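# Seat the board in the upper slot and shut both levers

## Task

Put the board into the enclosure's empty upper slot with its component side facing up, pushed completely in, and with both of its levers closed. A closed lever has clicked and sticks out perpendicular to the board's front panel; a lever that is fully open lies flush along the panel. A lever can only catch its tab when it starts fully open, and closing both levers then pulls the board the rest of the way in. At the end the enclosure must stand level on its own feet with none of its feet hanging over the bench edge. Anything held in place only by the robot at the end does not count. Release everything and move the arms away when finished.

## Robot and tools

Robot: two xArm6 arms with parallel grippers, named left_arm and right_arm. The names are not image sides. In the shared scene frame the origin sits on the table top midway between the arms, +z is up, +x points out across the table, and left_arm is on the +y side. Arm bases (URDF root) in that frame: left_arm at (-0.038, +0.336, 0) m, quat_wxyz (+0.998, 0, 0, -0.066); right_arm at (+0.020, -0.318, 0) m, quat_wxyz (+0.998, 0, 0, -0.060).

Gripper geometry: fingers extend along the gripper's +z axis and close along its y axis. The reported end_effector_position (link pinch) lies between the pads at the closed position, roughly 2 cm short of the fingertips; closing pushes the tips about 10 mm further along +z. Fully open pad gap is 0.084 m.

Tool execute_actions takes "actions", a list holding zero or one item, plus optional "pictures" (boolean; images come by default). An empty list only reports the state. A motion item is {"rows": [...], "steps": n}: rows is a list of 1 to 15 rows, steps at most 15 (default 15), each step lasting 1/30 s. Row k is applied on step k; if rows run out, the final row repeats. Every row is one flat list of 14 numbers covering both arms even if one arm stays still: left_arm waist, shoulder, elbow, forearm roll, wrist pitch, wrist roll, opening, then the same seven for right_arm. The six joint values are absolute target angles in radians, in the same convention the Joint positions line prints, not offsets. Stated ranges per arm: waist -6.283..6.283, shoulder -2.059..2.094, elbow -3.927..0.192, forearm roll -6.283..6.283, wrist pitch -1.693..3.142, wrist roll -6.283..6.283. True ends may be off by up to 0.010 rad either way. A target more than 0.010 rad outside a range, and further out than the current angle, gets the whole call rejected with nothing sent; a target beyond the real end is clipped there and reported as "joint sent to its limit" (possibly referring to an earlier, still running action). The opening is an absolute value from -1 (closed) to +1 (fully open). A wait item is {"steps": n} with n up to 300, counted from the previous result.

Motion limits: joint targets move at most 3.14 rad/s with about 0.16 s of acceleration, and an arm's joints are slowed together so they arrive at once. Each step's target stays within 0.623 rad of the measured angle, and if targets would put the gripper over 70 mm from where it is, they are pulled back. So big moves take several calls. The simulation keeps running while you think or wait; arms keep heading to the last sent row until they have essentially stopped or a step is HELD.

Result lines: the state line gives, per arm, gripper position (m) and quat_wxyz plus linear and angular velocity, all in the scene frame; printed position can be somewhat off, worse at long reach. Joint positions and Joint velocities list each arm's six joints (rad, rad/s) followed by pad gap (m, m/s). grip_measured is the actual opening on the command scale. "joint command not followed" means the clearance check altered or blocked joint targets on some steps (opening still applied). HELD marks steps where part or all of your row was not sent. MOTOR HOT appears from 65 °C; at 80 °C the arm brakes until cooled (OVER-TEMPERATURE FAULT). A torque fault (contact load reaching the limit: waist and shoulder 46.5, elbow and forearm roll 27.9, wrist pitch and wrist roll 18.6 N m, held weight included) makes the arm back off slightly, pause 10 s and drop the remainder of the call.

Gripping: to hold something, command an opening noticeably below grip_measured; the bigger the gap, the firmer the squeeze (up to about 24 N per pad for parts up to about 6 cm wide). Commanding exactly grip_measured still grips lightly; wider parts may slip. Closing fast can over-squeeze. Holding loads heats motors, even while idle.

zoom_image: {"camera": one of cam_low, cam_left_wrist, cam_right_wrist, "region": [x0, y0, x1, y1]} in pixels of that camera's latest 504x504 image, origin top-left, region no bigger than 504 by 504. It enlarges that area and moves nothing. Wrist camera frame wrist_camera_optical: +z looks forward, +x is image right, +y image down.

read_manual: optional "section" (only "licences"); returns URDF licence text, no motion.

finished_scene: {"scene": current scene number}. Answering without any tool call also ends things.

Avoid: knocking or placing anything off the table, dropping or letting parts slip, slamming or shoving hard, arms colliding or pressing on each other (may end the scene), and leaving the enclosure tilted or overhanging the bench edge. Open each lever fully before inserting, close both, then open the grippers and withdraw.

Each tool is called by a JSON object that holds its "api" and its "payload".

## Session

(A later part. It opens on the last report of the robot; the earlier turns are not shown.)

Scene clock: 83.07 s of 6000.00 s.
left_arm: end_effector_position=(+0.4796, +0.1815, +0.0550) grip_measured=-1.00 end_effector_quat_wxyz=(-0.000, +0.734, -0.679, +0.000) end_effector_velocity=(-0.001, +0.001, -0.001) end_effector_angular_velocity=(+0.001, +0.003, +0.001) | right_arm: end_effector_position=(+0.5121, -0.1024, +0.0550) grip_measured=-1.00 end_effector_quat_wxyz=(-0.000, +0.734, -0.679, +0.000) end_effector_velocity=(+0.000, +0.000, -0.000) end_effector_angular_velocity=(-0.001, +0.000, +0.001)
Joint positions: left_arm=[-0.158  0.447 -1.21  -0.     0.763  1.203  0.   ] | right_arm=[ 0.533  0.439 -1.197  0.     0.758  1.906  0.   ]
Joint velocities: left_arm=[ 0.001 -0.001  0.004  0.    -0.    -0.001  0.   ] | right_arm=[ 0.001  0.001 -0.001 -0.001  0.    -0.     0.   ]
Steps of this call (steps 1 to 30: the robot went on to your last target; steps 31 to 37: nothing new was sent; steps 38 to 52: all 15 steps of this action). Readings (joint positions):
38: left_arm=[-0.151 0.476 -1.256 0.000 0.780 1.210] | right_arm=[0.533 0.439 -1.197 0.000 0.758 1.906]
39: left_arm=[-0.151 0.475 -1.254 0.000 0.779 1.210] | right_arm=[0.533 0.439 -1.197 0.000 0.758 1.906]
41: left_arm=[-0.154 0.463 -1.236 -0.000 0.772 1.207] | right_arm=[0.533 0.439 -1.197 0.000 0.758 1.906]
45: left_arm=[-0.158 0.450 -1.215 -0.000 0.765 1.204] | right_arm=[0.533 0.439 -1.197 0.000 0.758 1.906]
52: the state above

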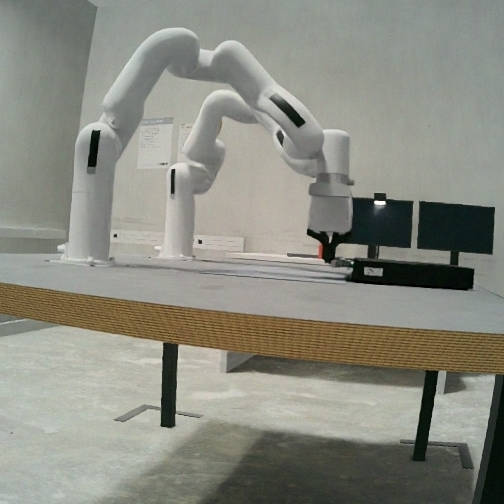

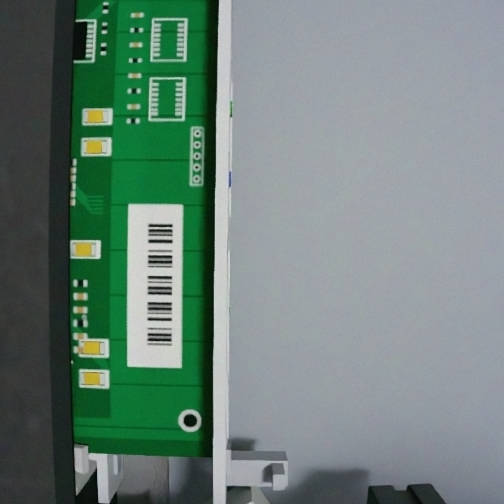

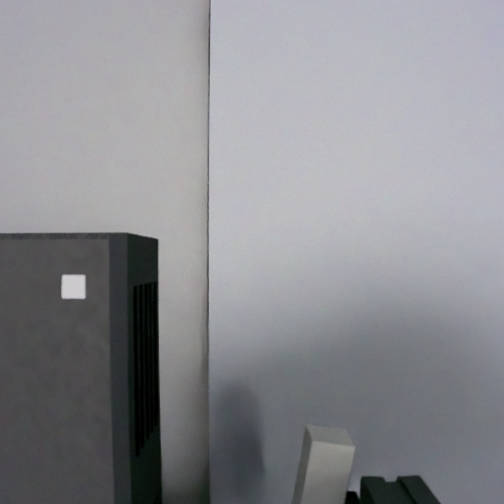

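{"api": "execute_actions", "payload": {"actions": [{"rows":[[-0.151,0.476,-1.256,0,0.78,1.21,-1,0.512,0.445,-1.207,0,0.762,1.885,-1]]}], "pictures": false}}

{"api": "execute_actions", "payload": {"actions": [{"rows":[[-0.146,0.498,-1.291,0,0.793,1.215,-1,0.508,0.468,-1.243,0,0.775,1.881,-1]]}], "pictures": false}}

{"api": "execute_actions", "payload": {"actions": [{"rows":[[-0.142,0.518,-1.323,0,0.805,1.219,-1,0.504,0.488,-1.275,0,0.787,1.877,-1]]}]}}

Scene clock: 87.30 s of 6000.00 s.
left_arm: end_effector_position=(+0.4899, +0.1824, +0.0548) grip_measured=-1.00 end_effector_quat_wxyz=(+0.000, +0.734, -0.679, -0.000) end_effector_velocity=(+0.001, +0.000, -0.000) end_effector_angular_velocity=(+0.000, +0.001, -0.000) | right_arm: end_effector_position=(+0.5178, -0.1118, +0.0547) grip_measured=-1.00 end_effector_quat_wxyz=(+0.001, +0.734, -0.679, -0.000) end_effector_velocity=(+0.002, -0.002, +0.000) end_effector_angular_velocity=(+0.001, -0.003, -0.004)
Joint positions: left_arm=[-0.151  0.476 -1.255  0.     0.78   1.21   0.   ] | right_arm=[ 0.513  0.445 -1.206  0.     0.763  1.885  0.   ]
Joint velocities: left_arm=[ 0.     0.002 -0.003 -0.     0.002  0.001  0.   ] | right_arm=[-0.006  0.001 -0.002 -0.001 -0.002 -0.001  0.   ]
Steps of this call (steps 1 to 15: the robot went on to your last target; steps 16 to 90: nothing new was sent; then 0.73 s passed at rest; steps 91 to 105: all 15 steps of this action). Readings (joint positions):
91: left_arm=[-0.158 0.447 -1.210 0.000 0.763 1.203] | right_arm=[0.533 0.439 -1.197 -0.000 0.758 1.906]
92: left_arm=[-0.158 0.448 -1.212 0.000 0.764 1.203] | right_arm=[0.532 0.439 -1.198 0.000 0.758 1.904]
94: left_arm=[-0.155 0.460 -1.230 0.000 0.771 1.206] | right_arm=[0.524 0.442 -1.202 0.000 0.760 1.896]
98: left_arm=[-0.152 0.473 -1.251 -0.000 0.778 1.209] | right_arm=[0.515 0.444 -1.205 0.001 0.763 1.887]
105: the state above

Scene clock: 87.80 s of 6000.00 s.
left_arm: end_effector_position=(+0.4964, +0.1830, +0.0538) grip_measured=-1.00 end_effector_quat_wxyz=(+0.001, +0.734, -0.679, -0.002) end_effector_velocity=(+0.021, +0.001, +0.005) end_effector_angular_velocity=(-0.012, -0.056, +0.008) | right_arm: end_effector_position=(+0.5260, -0.1116, +0.0548) grip_measured=-1.00 end_effector_quat_wxyz=(+0.001, +0.734, -0.679, -0.000) end_effector_velocity=(+0.025, +0.003, +0.005) end_effector_angular_velocity=(+0.024, -0.067, -0.007)
Joint positions: left_arm=[-0.147  0.498 -1.289 -0.     0.795  1.215  0.   ] | right_arm=[ 0.507  0.467 -1.242 -0.     0.777  1.881  0.   ]
Joint velocities: left_arm=[ 0.011  0.014 -0.027  0.005 -0.044 -0.     0.   ] | right_arm=[-0.011  0.02  -0.029 -0.004 -0.062 -0.001  0.   ]
Steps of this call (steps 1 to 15: all 15 steps of this action). Readings (joint positions):
1: left_arm=[-0.151 0.476 -1.256 0.000 0.780 1.210] | right_arm=[0.513 0.445 -1.206 0.000 0.763 1.885]
2: left_arm=[-0.151 0.477 -1.258 0.000 0.781 1.210] | right_arm=[0.512 0.446 -1.209 0.000 0.764 1.885]
4: left_arm=[-0.149 0.486 -1.272 0.000 0.787 1.212] | right_arm=[0.510 0.455 -1.223 -0.000 0.769 1.883]
8: left_arm=[-0.147 0.495 -1.285 -0.000 0.795 1.214] | right_arm=[0.508 0.464 -1.238 -0.000 0.777 1.881]
15: the state above

Scene clock: 88.30 s of 6000.00 s.
left_arm: end_effector_position=(+0.5049, +0.1837, +0.0545) grip_measured=-1.00 end_effector_quat_wxyz=(+0.000, +0.734, -0.679, -0.000) end_effector_velocity=(+0.000, -0.000, +0.000) end_effector_angular_velocity=(-0.000, -0.001, +0.001) | right_arm: end_effector_position=(+0.5343, -0.1106, +0.0552) grip_measured=-1.00 end_effector_quat_wxyz=(-0.001, +0.734, -0.679, +0.000) end_effector_velocity=(-0.000, -0.000, +0.001) end_effector_angular_velocity=(-0.001, +0.002, -0.001)
Joint positions: left_arm=[-0.141  0.518 -1.323  0.     0.805  1.219  0.   ] | right_arm=[ 0.503  0.488 -1.276 -0.     0.786  1.877  0.   ]
Joint velocities: left_arm=[-0.     0.    -0.002 -0.     0.    -0.002  0.   ] | right_arm=[-0.    -0.001 -0.001  0.     0.004  0.001  0.   ]
Steps of this call (steps 1 to 15: all 15 steps of this action). Readings (joint positions):
1: left_arm=[-0.146 0.499 -1.290 0.000 0.793 1.215] | right_arm=[0.507 0.468 -1.243 -0.000 0.775 1.881]
2: left_arm=[-0.146 0.500 -1.293 0.000 0.793 1.215] | right_arm=[0.507 0.470 -1.246 -0.001 0.774 1.881]
4: left_arm=[-0.143 0.509 -1.306 0.000 0.797 1.217] | right_arm=[0.505 0.478 -1.259 -0.001 0.777 1.879]
8: left_arm=[-0.141 0.517 -1.320 0.000 0.802 1.219] | right_arm=[0.503 0.487 -1.273 -0.000 0.783 1.877]
15: the state above

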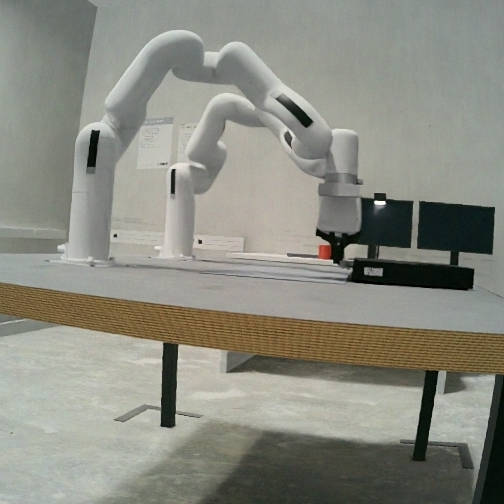

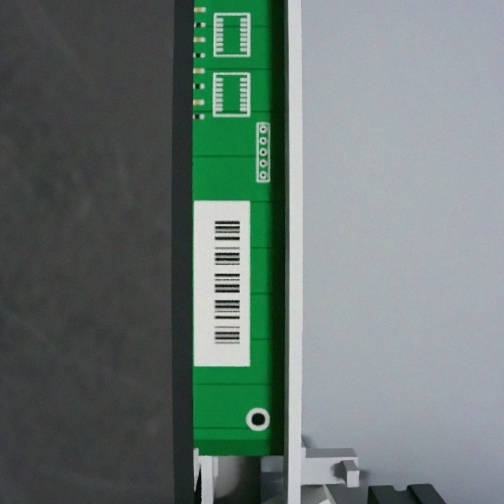

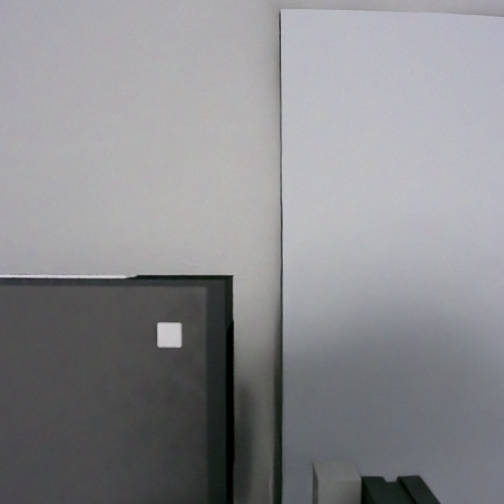

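{"api": "execute_actions", "payload": {"actions": [{"rows":[[-0.137,0.543,-1.364,0,0.821,1.224,-1,0.499,0.511,-1.312,0,0.801,1.872,-1]]}], "pictures": false}}

{"api": "execute_actions", "payload": {"actions": [{"steps":15}], "pictures": false}}

{"api": "execute_actions", "payload": {"actions": [{"rows":[[-0.137,0.42,-1.364,0,0.944,1.224,-1,0.499,0.39,-1.312,0,0.922,1.872,-1]],"steps":12}], "pictures": false}}

{"api": "execute_actions", "payload": {"actions": [{"rows":[[-0.04,0.39,-1.31,0,0.92,1.32,-1,0.58,0.42,-1.364,0,0.944,1.953,-1]]}]}}

Scene clock: 92.63 s of 6000.00 s.
left_arm: end_effector_position=(+0.5101, +0.1837, +0.0539) grip_measured=-1.00 end_effector_quat_wxyz=(+0.003, +0.734, -0.680, -0.005) end_effector_velocity=(+0.001, +0.001, -0.000) end_effector_angular_velocity=(+0.002, +0.006, +0.001) | right_arm: end_effector_position=(+0.5389, -0.1103, +0.0543) grip_measured=-1.00 end_effector_quat_wxyz=(+0.004, +0.735, -0.679, -0.002) end_effector_velocity=(+0.001, -0.000, +0.001) end_effector_angular_velocity=(-0.002, +0.005, -0.000)
Joint positions: left_arm=[-0.139  0.542 -1.362 -0.001  0.833  1.224  0.   ] | right_arm=[ 0.501  0.509 -1.309  0.001  0.809  1.872  0.   ]
Joint velocities: left_arm=[ 0.003  0.006 -0.011  0.001  0.011  0.001  0.   ] | right_arm=[-0.001  0.006 -0.014 -0.     0.014 -0.001  0.   ]
Steps of this call (steps 1 to 15: the robot went on to your last target; steps 16 to 90: nothing new was sent; then 0.83 s passed at rest; steps 91 to 105: all 15 steps of this action). Readings (joint positions):
91: left_arm=[-0.142 0.518 -1.323 -0.000 0.805 1.219] | right_arm=[0.504 0.488 -1.275 -0.000 0.787 1.877]
92: left_arm=[-0.142 0.519 -1.325 -0.000 0.807 1.219] | right_arm=[0.504 0.489 -1.277 0.000 0.788 1.877]
94: left_arm=[-0.140 0.528 -1.340 -0.000 0.815 1.221] | right_arm=[0.502 0.498 -1.290 0.000 0.796 1.875]
98: left_arm=[-0.139 0.539 -1.356 -0.001 0.826 1.223] | right_arm=[0.501 0.506 -1.305 0.001 0.806 1.873]
105: the state above

Scene clock: 93.13 s of 6000.00 s.
left_arm: end_effector_position=(+0.5102, +0.1841, +0.0539) grip_measured=-1.00 end_effector_quat_wxyz=(+0.003, +0.734, -0.679, -0.006) end_effector_velocity=(+0.000, +0.001, +0.000) end_effector_angular_velocity=(+0.000, -0.000, +0.001) | right_arm: end_effector_position=(+0.5392, -0.1106, +0.0544) grip_measured=-1.00 end_effector_quat_wxyz=(+0.005, +0.734, -0.679, -0.002) end_effector_velocity=(+0.000, +0.000, -0.000) end_effector_angular_velocity=(-0.001, -0.000, +0.001)
Joint positions: left_arm=[-0.138  0.543 -1.364 -0.     0.835  1.224  0.   ] | right_arm=[ 0.5    0.51  -1.312  0.     0.812  1.872  0.   ]
Joint velocities: left_arm=[ 0.001 -0.001 -0.     0.     0.001  0.     0.   ] | right_arm=[ 0.     0.002 -0.002 -0.001  0.001  0.     0.   ]
Steps of this call (steps 1 to 15: the robot went on to your last target). Readings (joint positions):
1: left_arm=[-0.139 0.542 -1.363 -0.001 0.833 1.224] | right_arm=[0.501 0.509 -1.310 0.001 0.810 1.872]
2: left_arm=[-0.139 0.542 -1.363 -0.001 0.834 1.224] | right_arm=[0.501 0.509 -1.310 0.001 0.810 1.872]
4: left_arm=[-0.139 0.542 -1.363 -0.001 0.834 1.224] | right_arm=[0.500 0.509 -1.311 0.001 0.811 1.872]
8: left_arm=[-0.138 0.543 -1.364 -0.000 0.835 1.224] | right_arm=[0.500 0.510 -1.311 0.001 0.811 1.872]
15: the state above
All arms were judged still, so your last target was given up. Only a new action makes them travel on or press farther. Fingers that are still opening or closing keep moving.

Scene clock: 93.53 s of 6000.00 s.
left_arm: end_effector_position=(+0.5073, +0.1864, +0.1150) grip_measured=-1.00 end_effector_quat_wxyz=(-0.001, +0.734, -0.679, +0.002) end_effector_velocity=(-0.056, +0.010, -0.054) end_effector_angular_velocity=(+0.046, +0.176, -0.008) | right_arm: end_effector_position=(+0.5351, -0.1137, +0.1109) grip_measured=-1.00 end_effector_quat_wxyz=(-0.000, +0.734, -0.679, +0.000) end_effector_velocity=(-0.039, -0.011, -0.025) end_effector_angular_velocity=(-0.041, +0.113, +0.003)
Joint positions: left_arm=[-0.136  0.423 -1.366  0.     0.939  1.224  0.   ] | right_arm=[ 0.498  0.395 -1.313 -0.     0.917  1.872  0.   ]
Joint velocities: left_arm=[-0.009  0.019  0.095 -0.003  0.068 -0.     0.   ] | right_arm=[ 0.007 -0.008  0.063  0.005  0.066  0.     0.   ]
Steps of this call (steps 1 to 12: all 12 steps of this action). Readings (joint positions):
1: left_arm=[-0.138 0.543 -1.364 -0.000 0.835 1.224] | right_arm=[0.500 0.510 -1.312 0.000 0.812 1.872]
2: left_arm=[-0.138 0.541 -1.364 -0.000 0.837 1.224] | right_arm=[0.500 0.508 -1.312 0.000 0.814 1.872]
4: left_arm=[-0.136 0.514 -1.362 0.001 0.862 1.224] | right_arm=[0.498 0.485 -1.307 -0.001 0.840 1.872]
8: left_arm=[-0.134 0.431 -1.380 0.001 0.921 1.224] | right_arm=[0.496 0.408 -1.318 -0.001 0.899 1.872]
12: the state above

Scene clock: 94.03 s of 6000.00 s.
left_arm: end_effector_position=(+0.5069, +0.2405, +0.1124) grip_measured=-1.00 end_effector_quat_wxyz=(+0.000, +0.734, -0.679, -0.000) end_effector_velocity=(-0.000, +0.004, +0.000) end_effector_angular_velocity=(+0.000, +0.000, -0.002) | right_arm: end_effector_position=(+0.5252, -0.0684, +0.1150) grip_measured=-1.00 end_effector_quat_wxyz=(+0.000, +0.734, -0.679, -0.000) end_effector_velocity=(+0.000, +0.004, +0.001) end_effector_angular_velocity=(+0.001, -0.003, -0.000)
Joint positions: left_arm=[-0.041  0.39  -1.31  -0.     0.92   1.319  0.   ] | right_arm=[ 0.579  0.42  -1.363 -0.     0.944  1.952  0.   ]
Joint velocities: left_arm=[ 0.006 -0.003  0.004 -0.    -0.001  0.008  0.   ] | right_arm=[ 0.006  0.001 -0.005 -0.     0.001  0.006  0.   ]
Steps of this call (steps 1 to 15: all 15 steps of this action). Readings (joint positions):
1: left_arm=[-0.136 0.423 -1.364 0.000 0.941 1.224] | right_arm=[0.498 0.395 -1.311 -0.000 0.919 1.872]
2: left_arm=[-0.134 0.423 -1.361 0.000 0.941 1.227] | right_arm=[0.500 0.396 -1.312 -0.000 0.921 1.875]
4: left_arm=[-0.108 0.412 -1.345 -0.000 0.934 1.258] | right_arm=[0.525 0.405 -1.330 -0.000 0.930 1.903]
8: left_arm=[-0.048 0.394 -1.316 0.000 0.923 1.307] | right_arm=[0.574 0.418 -1.358 0.000 0.941 1.943]
15: the state above

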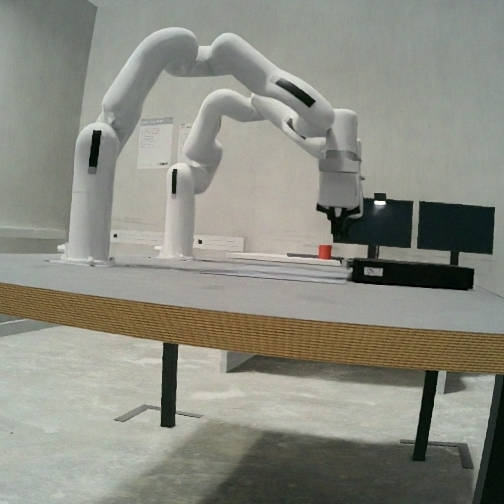

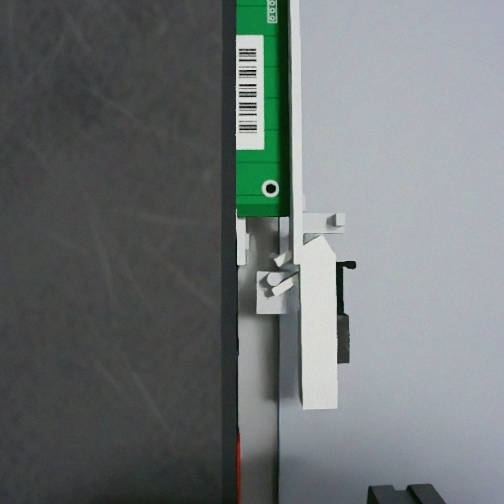

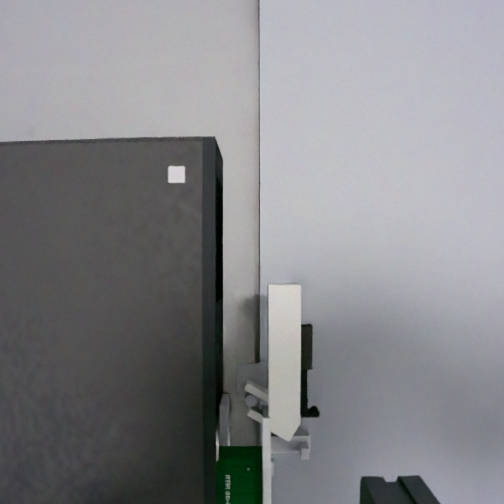

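{"api": "execute_actions", "payload": {"actions": [{"rows":[[-0.082,0.398,-1.21,0,0.812,1.279,1,0.471,0.375,-1.174,0,0.799,1.844,1]]}], "pictures": false}}

{"api": "execute_actions", "payload": {"actions": [{"steps":10}]}}

Scene clock: 99.73 s of 6000.00 s.
left_arm: end_effector_position=(+0.4882, +0.2219, +0.0788) grip_measured=+0.98 end_effector_quat_wxyz=(-0.001, +0.734, -0.679, +0.001) end_effector_velocity=(-0.006, -0.000, -0.007) end_effector_angular_velocity=(+0.003, +0.012, -0.001) | right_arm: end_effector_position=(+0.5182, -0.1347, +0.0787) grip_measured=+1.00 end_effector_quat_wxyz=(-0.001, +0.734, -0.679, +0.001) end_effector_velocity=(-0.002, -0.005, -0.003) end_effector_angular_velocity=(+0.001, -0.004, +0.008)
Joint positions: left_arm=[-0.081  0.397 -1.212 -0.     0.813  1.279  0.083] | right_arm=[ 0.473  0.375 -1.178 -0.     0.8    1.845  0.084]
Joint velocities: left_arm=[-0.003  0.003  0.015  0.    -0.007 -0.002  0.075] | right_arm=[-0.007 -0.006  0.022 -0.001 -0.019 -0.014  0.   ]
Steps of this call (steps 1 to 15: the robot went on to your last target; steps 16 to 90: nothing new was sent; then 2.20 s passed at rest; steps 91 to 105: all 15 steps of this action). Readings (joint positions):
91: left_arm=[-0.040 0.390 -1.310 0.000 0.920 1.320] | right_arm=[0.580 0.420 -1.364 0.000 0.944 1.953]
92: left_arm=[-0.041 0.390 -1.308 0.000 0.917 1.319] | right_arm=[0.579 0.419 -1.362 0.000 0.941 1.951]
94: left_arm=[-0.052 0.390 -1.282 0.000 0.882 1.306] | right_arm=[0.561 0.409 -1.327 0.000 0.910 1.929]
98: left_arm=[-0.078 0.400 -1.218 0.000 0.828 1.285] | right_arm=[0.489 0.385 -1.207 -0.000 0.830 1.866]
105: the state above

Scene clock: 100.07 s of 6000.00 s.
left_arm: end_effector_position=(+0.4873, +0.2218, +0.0777) grip_measured=+1.00 end_effector_quat_wxyz=(-0.000, +0.734, -0.679, +0.000) end_effector_velocity=(-0.001, -0.000, -0.001) end_effector_angular_velocity=(+0.000, +0.002, -0.000) | right_arm: end_effector_position=(+0.5174, -0.1358, +0.0774) grip_measured=+1.00 end_effector_quat_wxyz=(-0.000, +0.734, -0.679, +0.000) end_effector_velocity=(-0.001, -0.000, -0.001) end_effector_angular_velocity=(-0.001, +0.003, -0.000)
Joint positions: left_arm=[-0.082  0.398 -1.21  -0.     0.812  1.279  0.084] | right_arm=[ 0.471  0.375 -1.174 -0.     0.799  1.844  0.084]
Joint velocities: left_arm=[-0.001  0.001  0.001 -0.     0.001 -0.001  0.   ] | right_arm=[ 0.     0.001  0.003 -0.001 -0.001  0.    -0.   ]
Steps of this call (steps 1 to 10: the robot went on to your last target). Readings (joint positions):
1: left_arm=[-0.082 0.397 -1.212 -0.000 0.812 1.279] | right_arm=[0.472 0.375 -1.177 -0.000 0.800 1.845]
2: left_arm=[-0.082 0.398 -1.211 -0.000 0.812 1.279] | right_arm=[0.472 0.375 -1.176 -0.000 0.799 1.845]
4: left_arm=[-0.082 0.398 -1.210 -0.000 0.812 1.279] | right_arm=[0.472 0.375 -1.175 0.000 0.799 1.844]
8: left_arm=[-0.082 0.398 -1.210 -0.000 0.812 1.279] | right_arm=[0.471 0.375 -1.174 0.000 0.799 1.844]
10: the state above

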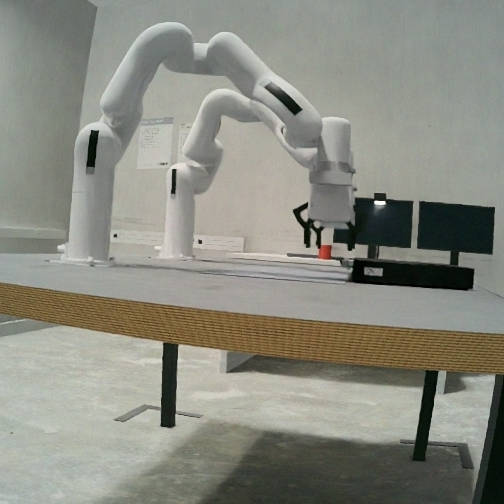

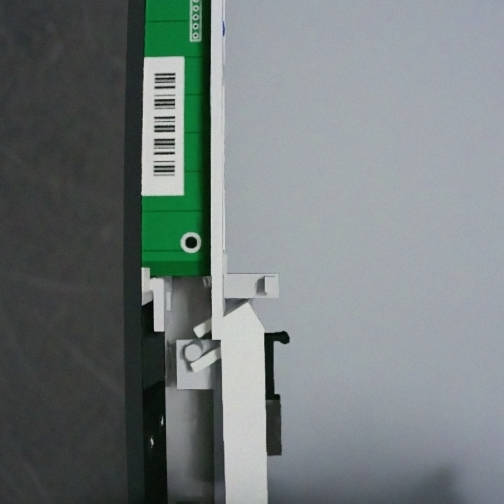

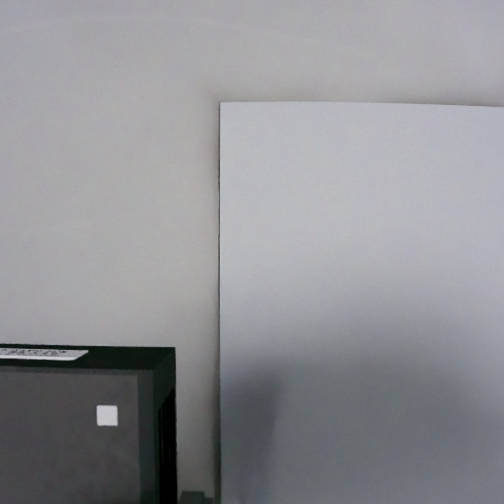

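{"api": "execute_actions", "payload": {"actions": [{"rows":[[-0.082,0.463,-1.205,0,0.742,1.279,1,0.471,0.436,-1.163,0,0.727,1.844,1]]}], "pictures": false}}

{"api": "execute_actions", "payload": {"actions": [{"rows":[[-0.082,0.463,-1.205,0,0.742,1.279,0.7,0.471,0.436,-1.163,0,0.727,1.844,0.7],[-0.082,0.463,-1.205,0,0.742,1.279,0.7,0.471,0.436,-1.163,0,0.727,1.844,0.7],[-0.082,0.463,-1.205,0,0.742,1.279,0.6,0.471,0.436,-1.163,0,0.727,1.844,0.6],[-0.082,0.463,-1.205,0,0.742,1.279,0.5,0.471,0.436,-1.163,0,0.727,1.844,0.5],[-0.082,0.463,-1.205,0,0.742,1.279,0.4,0.471,0.436,-1.163,0,0.727,1.844,0.4],[-0.082,0.463,-1.205,0,0.742,1.279,0.3,0.471,0.436,-1.163,0,0.727,1.844,0.3]]}]}}

{"api": "execute_actions", "payload": {"actions": [{"rows":[[-0.108,0.466,-1.21,0,0.744,1.253,0.3,0.5,0.44,-1.17,0,0.73,1.873,0.3]]}]}}

Scene clock: 105.07 s of 6000.00 s.
left_arm: end_effector_position=(+0.4898, +0.2212, +0.0470) grip_measured=+1.00 end_effector_quat_wxyz=(-0.000, +0.734, -0.679, +0.001) end_effector_velocity=(-0.005, +0.001, -0.006) end_effector_angular_velocity=(+0.003, +0.013, +0.001) | right_arm: end_effector_position=(+0.5184, -0.1356, +0.0472) grip_measured=+1.00 end_effector_quat_wxyz=(-0.001, +0.734, -0.679, +0.000) end_effector_velocity=(-0.002, -0.001, -0.005) end_effector_angular_velocity=(-0.003, +0.005, +0.000)
Joint positions: left_arm=[-0.082  0.462 -1.206 -0.     0.742  1.279  0.084] | right_arm=[ 0.471  0.435 -1.164 -0.     0.727  1.844  0.084]
Joint velocities: left_arm=[-0.001  0.007  0.008 -0.    -0.002 -0.001 -0.   ] | right_arm=[-0.001  0.006  0.005 -0.001 -0.005 -0.001  0.   ]
Steps of this call (steps 1 to 15: the robot went on to your last target; steps 16 to 90: nothing new was sent; then 1.50 s passed at rest; steps 91 to 105: all 15 steps of this action). Readings (joint positions):
91: left_arm=[-0.082 0.398 -1.210 -0.000 0.812 1.279] | right_arm=[0.471 0.375 -1.174 -0.000 0.799 1.844]
92: left_arm=[-0.082 0.400 -1.210 -0.000 0.809 1.279] | right_arm=[0.471 0.377 -1.174 -0.000 0.796 1.844]
94: left_arm=[-0.082 0.421 -1.212 -0.000 0.783 1.279] | right_arm=[0.471 0.396 -1.174 -0.000 0.769 1.844]
98: left_arm=[-0.082 0.459 -1.201 0.000 0.751 1.279] | right_arm=[0.471 0.432 -1.160 0.000 0.737 1.844]
105: the state above

Scene clock: 105.57 s of 6000.00 s.
left_arm: end_effector_position=(+0.4893, +0.2213, +0.0461) grip_measured=+0.29 end_effector_quat_wxyz=(-0.000, +0.734, -0.679, +0.000) end_effector_velocity=(-0.001, -0.001, -0.000) end_effector_angular_velocity=(+0.000, +0.002, -0.002) | right_arm: end_effector_position=(+0.5180, -0.1357, +0.0464) grip_measured=+0.29 end_effector_quat_wxyz=(-0.000, +0.734, -0.679, +0.000) end_effector_velocity=(+0.001, +0.000, +0.000) end_effector_angular_velocity=(+0.001, -0.002, +0.001)
Joint positions: left_arm=[-0.082  0.463 -1.205 -0.     0.742  1.279  0.056] | right_arm=[ 0.471  0.436 -1.163 -0.     0.727  1.844  0.056]
Joint velocities: left_arm=[-0.001 -0.     0.     0.     0.002  0.001 -0.   ] | right_arm=[-0.     0.    -0.001  0.    -0.001 -0.001 -0.   ]
Steps of this call (steps 1 to 15: all 15 steps of this action). Readings (joint positions):
1: left_arm=[-0.082 0.462 -1.206 -0.000 0.742 1.279] | right_arm=[0.471 0.435 -1.164 -0.000 0.727 1.844]
2: left_arm=[-0.082 0.462 -1.205 -0.000 0.742 1.279] | right_arm=[0.471 0.435 -1.163 -0.000 0.727 1.844]
4: left_arm=[-0.082 0.463 -1.205 0.000 0.742 1.279] | right_arm=[0.471 0.436 -1.163 -0.000 0.727 1.844]
8: left_arm=[-0.082 0.463 -1.205 0.000 0.742 1.279] | right_arm=[0.471 0.436 -1.163 -0.000 0.727 1.844]
15: the state above

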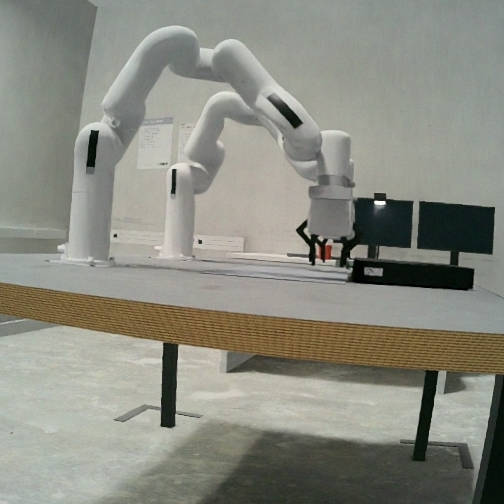

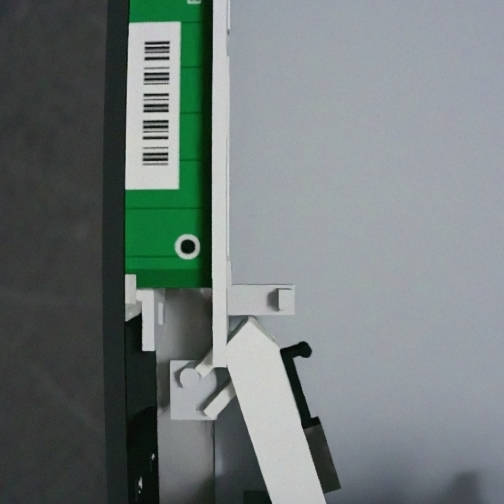

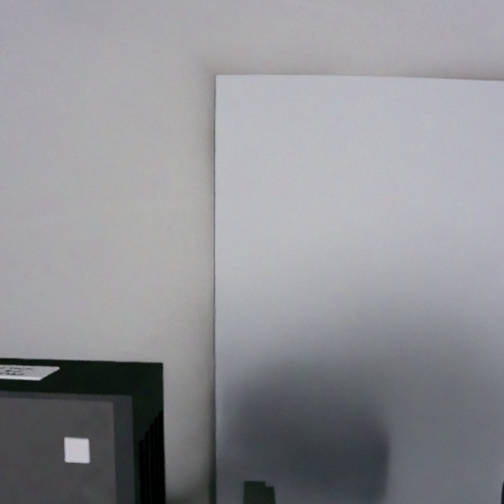

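Scene clock: 106.07 s of 6000.00 s.
left_arm: end_effector_position=(+0.4871, +0.2076, +0.0461) grip_measured=+0.29 end_effector_quat_wxyz=(+0.000, +0.734, -0.679, -0.000) end_effector_velocity=(-0.000, -0.002, +0.001) end_effector_angular_velocity=(-0.000, -0.001, -0.002) | right_arm: end_effector_position=(+0.5139, -0.1210, +0.0465) grip_measured=+0.29 end_effector_quat_wxyz=(+0.000, +0.734, -0.679, -0.000) end_effector_velocity=(+0.000, +0.001, -0.000) end_effector_angular_velocity=(+0.000, -0.001, -0.001)
Joint positions: left_arm=[-0.108  0.466 -1.21   0.     0.744  1.253  0.056] | right_arm=[ 0.5    0.44  -1.17  -0.     0.73   1.873  0.056]
Joint velocities: left_arm=[-0.003 -0.001 -0.001 -0.     0.001 -0.001 -0.   ] | right_arm=[ 0.001  0.001 -0.001 -0.    -0.     0.002  0.   ]
Steps of this call (steps 1 to 15: all 15 steps of this action). Readings (joint positions):
1: left_arm=[-0.082 0.463 -1.205 -0.000 0.742 1.279] | right_arm=[0.471 0.436 -1.163 -0.000 0.727 1.844]
2: left_arm=[-0.083 0.463 -1.205 0.000 0.742 1.277] | right_arm=[0.472 0.436 -1.163 -0.000 0.727 1.847]
4: left_arm=[-0.093 0.464 -1.207 0.000 0.743 1.267] | right_arm=[0.484 0.438 -1.166 -0.000 0.729 1.858]
8: left_arm=[-0.106 0.466 -1.209 0.000 0.744 1.256] | right_arm=[0.498 0.440 -1.169 -0.000 0.730 1.870]
15: the state above

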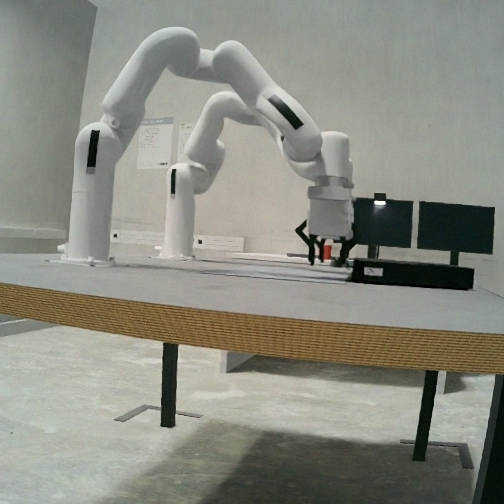

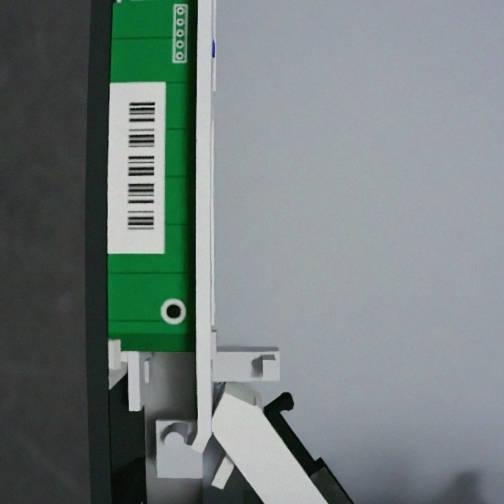

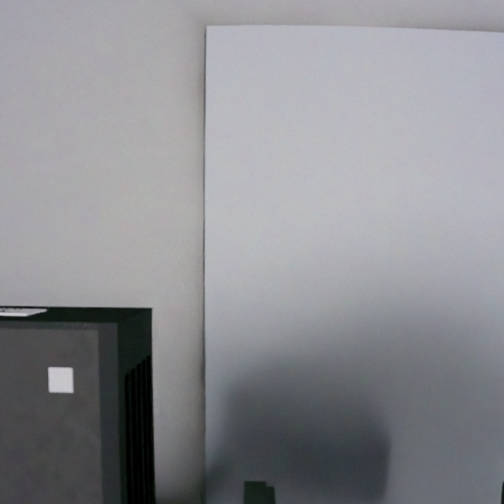

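{"api": "execute_actions", "payload": {"actions": [{"rows":[[-0.1,0.38,-1.22,0,0.84,1.253,0.5,0.49,0.355,-1.18,0,0.825,1.873,0.5]],"steps":12}], "pictures": false}}

{"api": "execute_actions", "payload": {"actions": [{"rows":[[-0.165,0.31,-1.14,0,0.83,1.196,-1,0.5465,0.29,-1.118,0,0.828,1.919,-1]],"steps":12}]}}

{"api": "execute_actions", "payload": {"actions": [{"rows":[[-0.165,0.40,-1.137,0,0.737,1.196,-1,0.5465,0.382,-1.109,0,0.727,1.919,-1]],"steps":12}], "pictures": false}}

{"api": "execute_actions", "payload": {"actions": [{"rows":[[-0.135,0.465,-1.239,0,0.774,1.226,-1,0.512,0.445,-1.207,0,0.762,1.885,-1]]}], "pictures": false}}

{"api": "execute_actions", "payload": {"actions": [{"rows":[[-0.115,0.495,-1.286,0,0.791,1.246,-1,0.495,0.475,-1.254,0,0.779,1.868,-1]]}]}}

Scene clock: 112.23 s of 6000.00 s.
left_arm: end_effector_position=(+0.4855, +0.2121, +0.0880) grip_measured=+0.49 end_effector_quat_wxyz=(+0.000, +0.737, -0.676, -0.000) end_effector_velocity=(-0.026, +0.006, -0.021) end_effector_angular_velocity=(+0.019, +0.079, -0.000) | right_arm: end_effector_position=(+0.5134, -0.1266, +0.0872) grip_measured=+0.49 end_effector_quat_wxyz=(+0.000, +0.731, -0.683, -0.000) end_effector_velocity=(-0.022, -0.009, -0.018) end_effector_angular_velocity=(-0.027, +0.071, -0.002)
Joint positions: left_arm=[-0.1    0.382 -1.219 -0.     0.838  1.253  0.065] | right_arm=[ 0.49   0.357 -1.179  0.     0.823  1.873  0.065]
Joint velocities: left_arm=[ 0.     0.008  0.037  0.     0.036 -0.     0.   ] | right_arm=[-0.001  0.005  0.032  0.     0.039  0.     0.   ]
Steps of this call (steps 1 to 15: the robot went on to your last target; steps 16 to 90: nothing new was sent; then 2.77 s passed at rest; steps 91 to 102: all 12 steps of this action). Readings (joint positions):
91: left_arm=[-0.108 0.466 -1.210 -0.000 0.744 1.253] | right_arm=[0.500 0.440 -1.170 0.000 0.730 1.873]
92: left_arm=[-0.108 0.464 -1.210 -0.000 0.747 1.253] | right_arm=[0.500 0.438 -1.170 0.000 0.733 1.873]
94: left_arm=[-0.106 0.440 -1.209 -0.000 0.779 1.253] | right_arm=[0.497 0.414 -1.169 0.000 0.765 1.873]
98: left_arm=[-0.101 0.386 -1.225 -0.000 0.826 1.253] | right_arm=[0.491 0.361 -1.184 -0.000 0.811 1.873]
102: the state above

Scene clock: 112.63 s of 6000.00 s.
left_arm: end_effector_position=(+0.4586, +0.1846, +0.0959) grip_measured=-1.00 end_effector_quat_wxyz=(+0.000, +0.734, -0.679, -0.000) end_effector_velocity=(-0.008, -0.002, -0.002) end_effector_angular_velocity=(+0.002, +0.006, +0.009) | right_arm: end_effector_position=(+0.4879, -0.1061, +0.0979) grip_measured=-1.00 end_effector_quat_wxyz=(+0.000, +0.734, -0.679, -0.000) end_effector_velocity=(-0.008, +0.001, -0.002) end_effector_angular_velocity=(-0.004, +0.010, -0.004)
Joint positions: left_arm=[-0.164  0.312 -1.142  0.     0.83   1.197  0.   ] | right_arm=[ 0.545  0.292 -1.119  0.     0.828  1.918  0.   ]
Joint velocities: left_arm=[-0.008 -0.013  0.023  0.    -0.004 -0.017  0.   ] | right_arm=[ 0.008 -0.01   0.019  0.     0.002  0.012  0.   ]
Steps of this call (steps 1 to 12: all 12 steps of this action). Readings (joint positions):
1: left_arm=[-0.100 0.382 -1.218 0.000 0.839 1.253] | right_arm=[0.490 0.357 -1.179 0.000 0.824 1.873]
2: left_arm=[-0.102 0.380 -1.216 0.000 0.839 1.251] | right_arm=[0.492 0.354 -1.176 -0.000 0.824 1.875]
4: left_arm=[-0.122 0.356 -1.188 0.000 0.836 1.231] | right_arm=[0.511 0.331 -1.153 -0.000 0.826 1.892]
8: left_arm=[-0.160 0.317 -1.150 -0.000 0.831 1.203] | right_arm=[0.542 0.296 -1.126 0.000 0.828 1.913]
12: the state above

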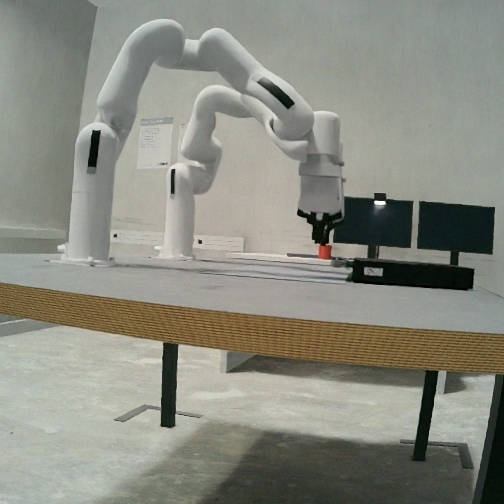

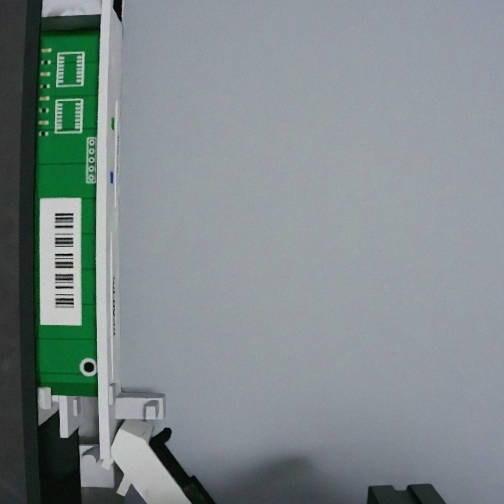

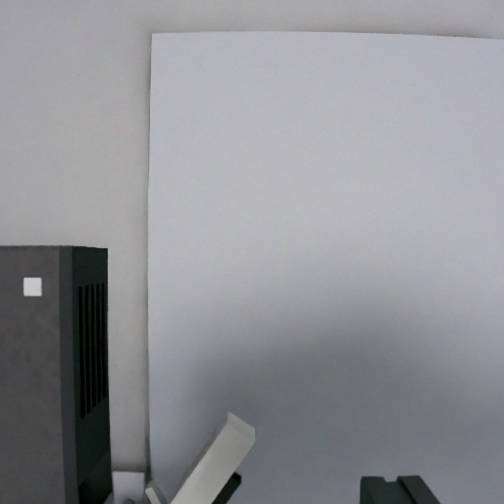

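Scene clock: 113.03 s of 6000.00 s.
left_arm: end_effector_position=(+0.4628, +0.1827, +0.0561) grip_measured=-1.00 end_effector_quat_wxyz=(+0.000, +0.734, -0.679, -0.000) end_effector_velocity=(+0.024, -0.008, +0.017) end_effector_angular_velocity=(-0.022, -0.071, -0.000) | right_arm: end_effector_position=(+0.4910, -0.1041, +0.0561) grip_measured=-1.00 end_effector_quat_wxyz=(+0.000, +0.734, -0.679, -0.000) end_effector_velocity=(+0.024, +0.012, +0.017) end_effector_angular_velocity=(+0.031, -0.070, +0.001)
Joint positions: left_arm=[-0.165  0.398 -1.137 -0.     0.739  1.196  0.   ] | right_arm=[ 0.546  0.38  -1.109 -0.     0.729  1.919  0.   ]
Joint velocities: left_arm=[-0.001 -0.004 -0.034 -0.    -0.036  0.     0.   ] | right_arm=[ 0.002 -0.002 -0.035 -0.001 -0.04   0.001  0.   ]
Steps of this call (steps 1 to 12: all 12 steps of this action). Readings (joint positions):
1: left_arm=[-0.164 0.311 -1.141 0.000 0.830 1.197] | right_arm=[0.546 0.291 -1.119 -0.000 0.828 1.918]
2: left_arm=[-0.164 0.313 -1.141 0.000 0.827 1.197] | right_arm=[0.546 0.293 -1.119 -0.000 0.825 1.919]
4: left_arm=[-0.164 0.339 -1.144 -0.000 0.795 1.196] | right_arm=[0.546 0.318 -1.120 -0.000 0.792 1.919]
8: left_arm=[-0.165 0.393 -1.132 0.000 0.750 1.196] | right_arm=[0.546 0.375 -1.105 0.000 0.742 1.919]
12: the state above

Scene clock: 113.53 s of 6000.00 s.
left_arm: end_effector_position=(+0.4885, +0.1917, +0.0550) grip_measured=-1.00 end_effector_quat_wxyz=(+0.000, +0.734, -0.679, -0.000) end_effector_velocity=(+0.003, +0.000, +0.001) end_effector_angular_velocity=(-0.001, -0.002, -0.002) | right_arm: end_effector_position=(+0.5186, -0.1118, +0.0556) grip_measured=-1.00 end_effector_quat_wxyz=(-0.001, +0.734, -0.679, +0.000) end_effector_velocity=(+0.000, -0.000, -0.002) end_effector_angular_velocity=(-0.002, +0.005, +0.001)
Joint positions: left_arm=[-0.135  0.464 -1.238 -0.     0.774  1.226  0.   ] | right_arm=[ 0.512  0.444 -1.207 -0.     0.762  1.885  0.   ]
Joint velocities: left_arm=[ 0.002  0.005 -0.01   0.     0.003  0.004  0.   ] | right_arm=[-0.001  0.007 -0.006 -0.     0.004 -0.001  0.   ]
Steps of this call (steps 1 to 15: all 15 steps of this action). Readings (joint positions):
1: left_arm=[-0.165 0.398 -1.138 -0.000 0.738 1.196] | right_arm=[0.546 0.380 -1.110 -0.000 0.728 1.919]
2: left_arm=[-0.164 0.400 -1.141 -0.000 0.739 1.197] | right_arm=[0.545 0.382 -1.113 -0.000 0.730 1.917]
4: left_arm=[-0.155 0.420 -1.171 0.000 0.751 1.207] | right_arm=[0.535 0.402 -1.143 0.000 0.741 1.906]
8: left_arm=[-0.138 0.457 -1.227 -0.000 0.769 1.222] | right_arm=[0.515 0.437 -1.196 -0.000 0.757 1.889]
15: the state above

Scene clock: 114.03 s of 6000.00 s.
left_arm: end_effector_position=(+0.5013, +0.1998, +0.0548) grip_measured=-1.00 end_effector_quat_wxyz=(-0.000, +0.734, -0.679, +0.000) end_effector_velocity=(+0.001, +0.000, +0.001) end_effector_angular_velocity=(-0.000, -0.001, -0.000) | right_arm: end_effector_position=(+0.5315, -0.1166, +0.0551) grip_measured=-1.00 end_effector_quat_wxyz=(-0.000, +0.734, -0.679, +0.000) end_effector_velocity=(+0.002, -0.002, +0.002) end_effector_angular_velocity=(+0.000, -0.001, -0.003)
Joint positions: left_arm=[-0.115  0.495 -1.286 -0.     0.791  1.246  0.   ] | right_arm=[ 0.495  0.475 -1.254  0.     0.779  1.868  0.   ]
Joint velocities: left_arm=[ 0.001  0.001 -0.004 -0.     0.001  0.001  0.   ] | right_arm=[-0.004 -0.    -0.004 -0.     0.004 -0.002  0.   ]
Steps of this call (steps 1 to 15: all 15 steps of this action). Readings (joint positions):
1: left_arm=[-0.135 0.465 -1.238 -0.000 0.774 1.226] | right_arm=[0.512 0.444 -1.207 -0.000 0.762 1.885]
2: left_arm=[-0.135 0.466 -1.241 0.000 0.775 1.227] | right_arm=[0.512 0.445 -1.209 -0.000 0.763 1.884]
4: left_arm=[-0.127 0.478 -1.259 -0.000 0.782 1.235] | right_arm=[0.505 0.457 -1.228 -0.000 0.770 1.877]
8: left_arm=[-0.117 0.492 -1.281 -0.000 0.789 1.244] | right_arm=[0.497 0.471 -1.250 0.000 0.776 1.870]
15: the state above

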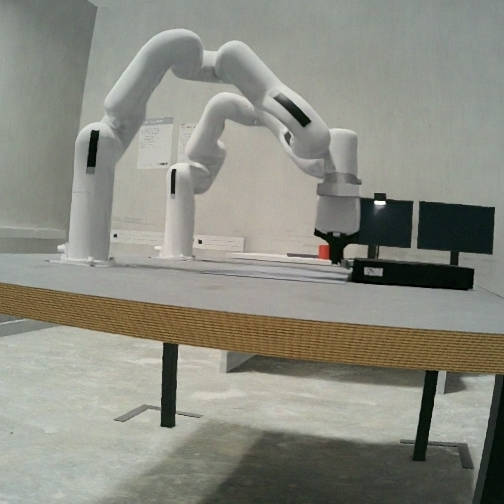

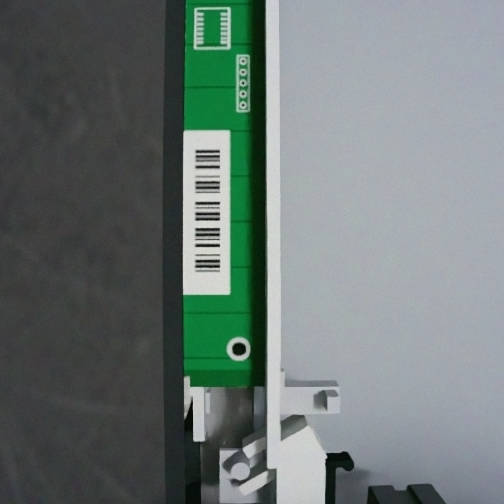

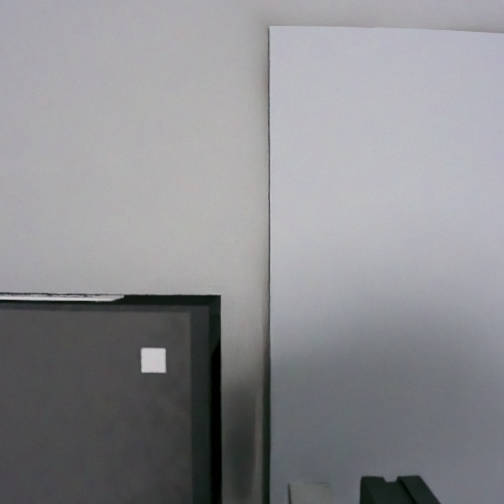

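{"api": "execute_actions", "payload": {"actions": [{"rows":[[-0.1,0.465,-1.239,0,0.774,1.261,-1,0.5465,0.41,-1.152,0,0.742,1.919,-1]],"steps":10}], "pictures": false}}

{"api": "execute_actions", "payload": {"actions": [{"rows":[[-0.1,0.465,-1.239,0,0.774,1.261,-1,0.742,0.679,-1.59,0,0.911,2.113,-1]]}], "pictures": false}}

{"api": "execute_actions", "payload": {"actions": [{"rows":[[-0.1,0.465,-1.239,0,0.774,1.261,-1,0.729,0.737,-1.69,0,0.953,2.1,-1]]}], "pictures": false}}

{"api": "execute_actions", "payload": {"actions": [{"rows":[[-0.1,0.465,-1.239,0,0.774,1.261,-1,0.722,0.769,-1.745,0,0.976,2.093,-1]]}]}}

Scene clock: 120.23 s of 6000.00 s.
left_arm: end_effector_position=(+0.4940, +0.2100, +0.0551) grip_measured=-1.00 end_effector_quat_wxyz=(-0.000, +0.734, -0.679, +0.000) end_effector_velocity=(-0.004, +0.003, +0.000) end_effector_angular_velocity=(-0.000, -0.001, -0.005) | right_arm: end_effector_position=(+0.4990, -0.1014, +0.0524) grip_measured=-1.00 end_effector_quat_wxyz=(+0.004, +0.735, -0.678, -0.002) end_effector_velocity=(-0.009, +0.006, +0.007) end_effector_angular_velocity=(+0.011, -0.024, -0.021)
Joint positions: left_arm=[-0.1    0.466 -1.241  0.     0.775  1.26   0.   ] | right_arm=[ 0.545  0.416 -1.153  0.     0.746  1.916  0.   ]
Joint velocities: left_arm=[ 0.003 -0.015  0.025 -0.    -0.01   0.008  0.   ] | right_arm=[ 0.018 -0.043  0.051  0.    -0.034  0.039  0.   ]
Steps of this call (steps 1 to 15: the robot went on to your last target; steps 16 to 90: nothing new was sent; then 2.87 s passed at rest; steps 91 to 100: all 10 steps of this action). Readings (joint positions):
91: left_arm=[-0.115 0.495 -1.286 0.000 0.791 1.246] | right_arm=[0.495 0.475 -1.254 -0.000 0.779 1.868]
92: left_arm=[-0.114 0.494 -1.284 -0.000 0.790 1.247] | right_arm=[0.496 0.473 -1.252 -0.000 0.778 1.870]
94: left_arm=[-0.109 0.482 -1.265 0.000 0.783 1.253] | right_arm=[0.509 0.454 -1.220 -0.000 0.766 1.886]
98: left_arm=[-0.101 0.468 -1.244 0.000 0.776 1.259] | right_arm=[0.542 0.419 -1.161 0.000 0.748 1.912]
100: the state above

Scene clock: 120.73 s of 6000.00 s.
left_arm: end_effector_position=(+0.4936, +0.2103, +0.0551) grip_measured=-1.00 end_effector_quat_wxyz=(+0.000, +0.734, -0.679, +0.000) end_effector_velocity=(-0.000, -0.001, -0.000) end_effector_angular_velocity=(-0.000, -0.000, -0.002) | right_arm: end_effector_position=(+0.5190, +0.0317, +0.0545) grip_measured=-1.00 end_effector_quat_wxyz=(+0.000, +0.736, -0.677, -0.000) end_effector_velocity=(-0.009, +0.126, -0.004) end_effector_angular_velocity=(-0.003, +0.004, +0.005)
Joint positions: left_arm=[-0.1    0.465 -1.239 -0.     0.774  1.261  0.   ] | right_arm=[ 0.731  0.662 -1.561  0.     0.899  2.099  0.   ]
Joint velocities: left_arm=[-0.001  0.     0.    -0.    -0.     0.001  0.   ] | right_arm=[ 0.178  0.228 -0.374 -0.     0.15   0.173  0.   ]
Steps of this call (steps 1 to 15: all 15 steps of this action). Readings (joint positions):
1: left_arm=[-0.100 0.466 -1.241 0.000 0.775 1.261] | right_arm=[0.545 0.414 -1.152 0.000 0.745 1.917]
2: left_arm=[-0.100 0.466 -1.240 0.000 0.774 1.261] | right_arm=[0.546 0.415 -1.155 0.000 0.746 1.919]
4: left_arm=[-0.100 0.465 -1.240 0.000 0.774 1.261] | right_arm=[0.561 0.438 -1.192 0.000 0.763 1.938]
8: left_arm=[-0.100 0.465 -1.239 -0.000 0.774 1.261] | right_arm=[0.634 0.533 -1.350 0.000 0.819 2.005]
15: the state above

Scene clock: 121.23 s of 6000.00 s.
left_arm: end_effector_position=(+0.4935, +0.2103, +0.0550) grip_measured=-1.00 end_effector_quat_wxyz=(+0.000, +0.734, -0.679, -0.000) end_effector_velocity=(+0.000, +0.000, -0.000) end_effector_angular_velocity=(-0.000, -0.001, -0.000) | right_arm: end_effector_position=(+0.5362, +0.0421, +0.0540) grip_measured=-1.00 end_effector_quat_wxyz=(+0.002, +0.735, -0.678, -0.001) end_effector_velocity=(+0.002, +0.001, -0.000) end_effector_angular_velocity=(-0.000, -0.001, +0.002)
Joint positions: left_arm=[-0.1    0.465 -1.239 -0.     0.774  1.261  0.   ] | right_arm=[ 0.729  0.737 -1.687  0.     0.955  2.1    0.   ]
Joint velocities: left_arm=[ 0.     0.     0.    -0.    -0.001  0.001  0.   ] | right_arm=[ 0.     0.007 -0.011 -0.001  0.003 -0.001  0.   ]
Steps of this call (steps 1 to 15: all 15 steps of this action). Readings (joint positions):
1: left_arm=[-0.100 0.465 -1.239 -0.000 0.774 1.261] | right_arm=[0.736 0.668 -1.571 0.000 0.903 2.104]
2: left_arm=[-0.100 0.465 -1.239 -0.000 0.774 1.261] | right_arm=[0.738 0.673 -1.580 0.000 0.907 2.106]
4: left_arm=[-0.100 0.465 -1.239 -0.000 0.774 1.261] | right_arm=[0.736 0.695 -1.618 0.000 0.924 2.106]
8: left_arm=[-0.100 0.465 -1.239 -0.000 0.774 1.261] | right_arm=[0.729 0.729 -1.675 0.000 0.949 2.101]
15: the state above

Scene clock: 121.73 s of 6000.00 s.
left_arm: end_effector_position=(+0.4936, +0.2103, +0.0550) grip_measured=-1.00 end_effector_quat_wxyz=(+0.000, +0.734, -0.679, -0.000) end_effector_velocity=(+0.001, +0.000, +0.001) end_effector_angular_velocity=(-0.000, -0.001, -0.000) | right_arm: end_effector_position=(+0.5444, +0.0433, +0.0527) grip_measured=-1.00 end_effector_quat_wxyz=(+0.005, +0.735, -0.678, -0.001) end_effector_velocity=(+0.007, -0.000, +0.001) end_effector_angular_velocity=(+0.011, -0.018, -0.004)
Joint positions: left_arm=[-0.1    0.465 -1.239  0.     0.774  1.261  0.   ] | right_arm=[ 0.723  0.771 -1.744  0.001  0.983  2.093  0.   ]
Joint velocities: left_arm=[ 0.    -0.001 -0.001  0.     0.001  0.001  0.   ] | right_arm=[-0.007  0.003 -0.004 -0.002 -0.021 -0.001  0.   ]
Steps of this call (steps 1 to 15: all 15 steps of this action). Readings (joint positions):
1: left_arm=[-0.100 0.465 -1.239 -0.000 0.774 1.261] | right_arm=[0.729 0.737 -1.687 0.000 0.955 2.100]
2: left_arm=[-0.100 0.465 -1.239 -0.000 0.774 1.261] | right_arm=[0.729 0.738 -1.690 0.000 0.957 2.100]
4: left_arm=[-0.100 0.465 -1.239 -0.000 0.774 1.261] | right_arm=[0.728 0.750 -1.709 0.001 0.969 2.097]
8: left_arm=[-0.100 0.465 -1.238 -0.000 0.775 1.261] | right_arm=[0.727 0.765 -1.733 0.002 0.988 2.094]
15: the state above

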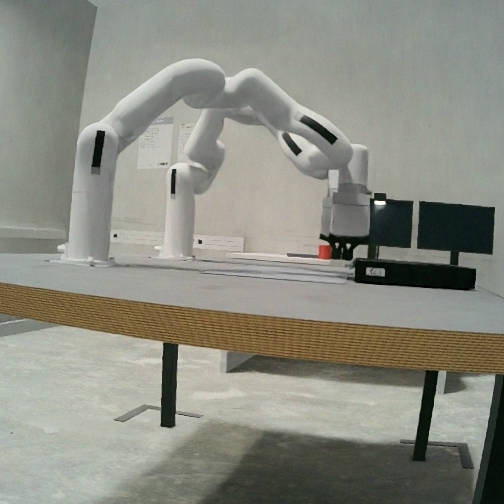

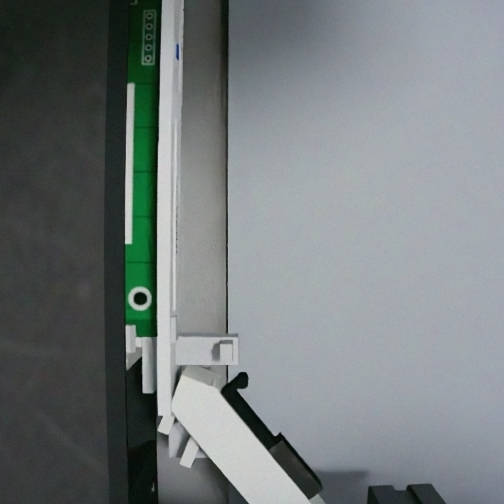

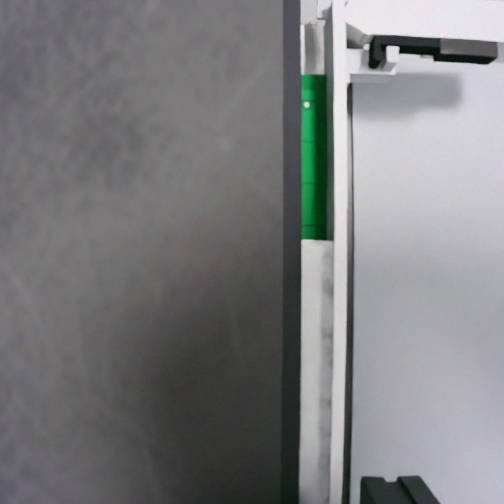

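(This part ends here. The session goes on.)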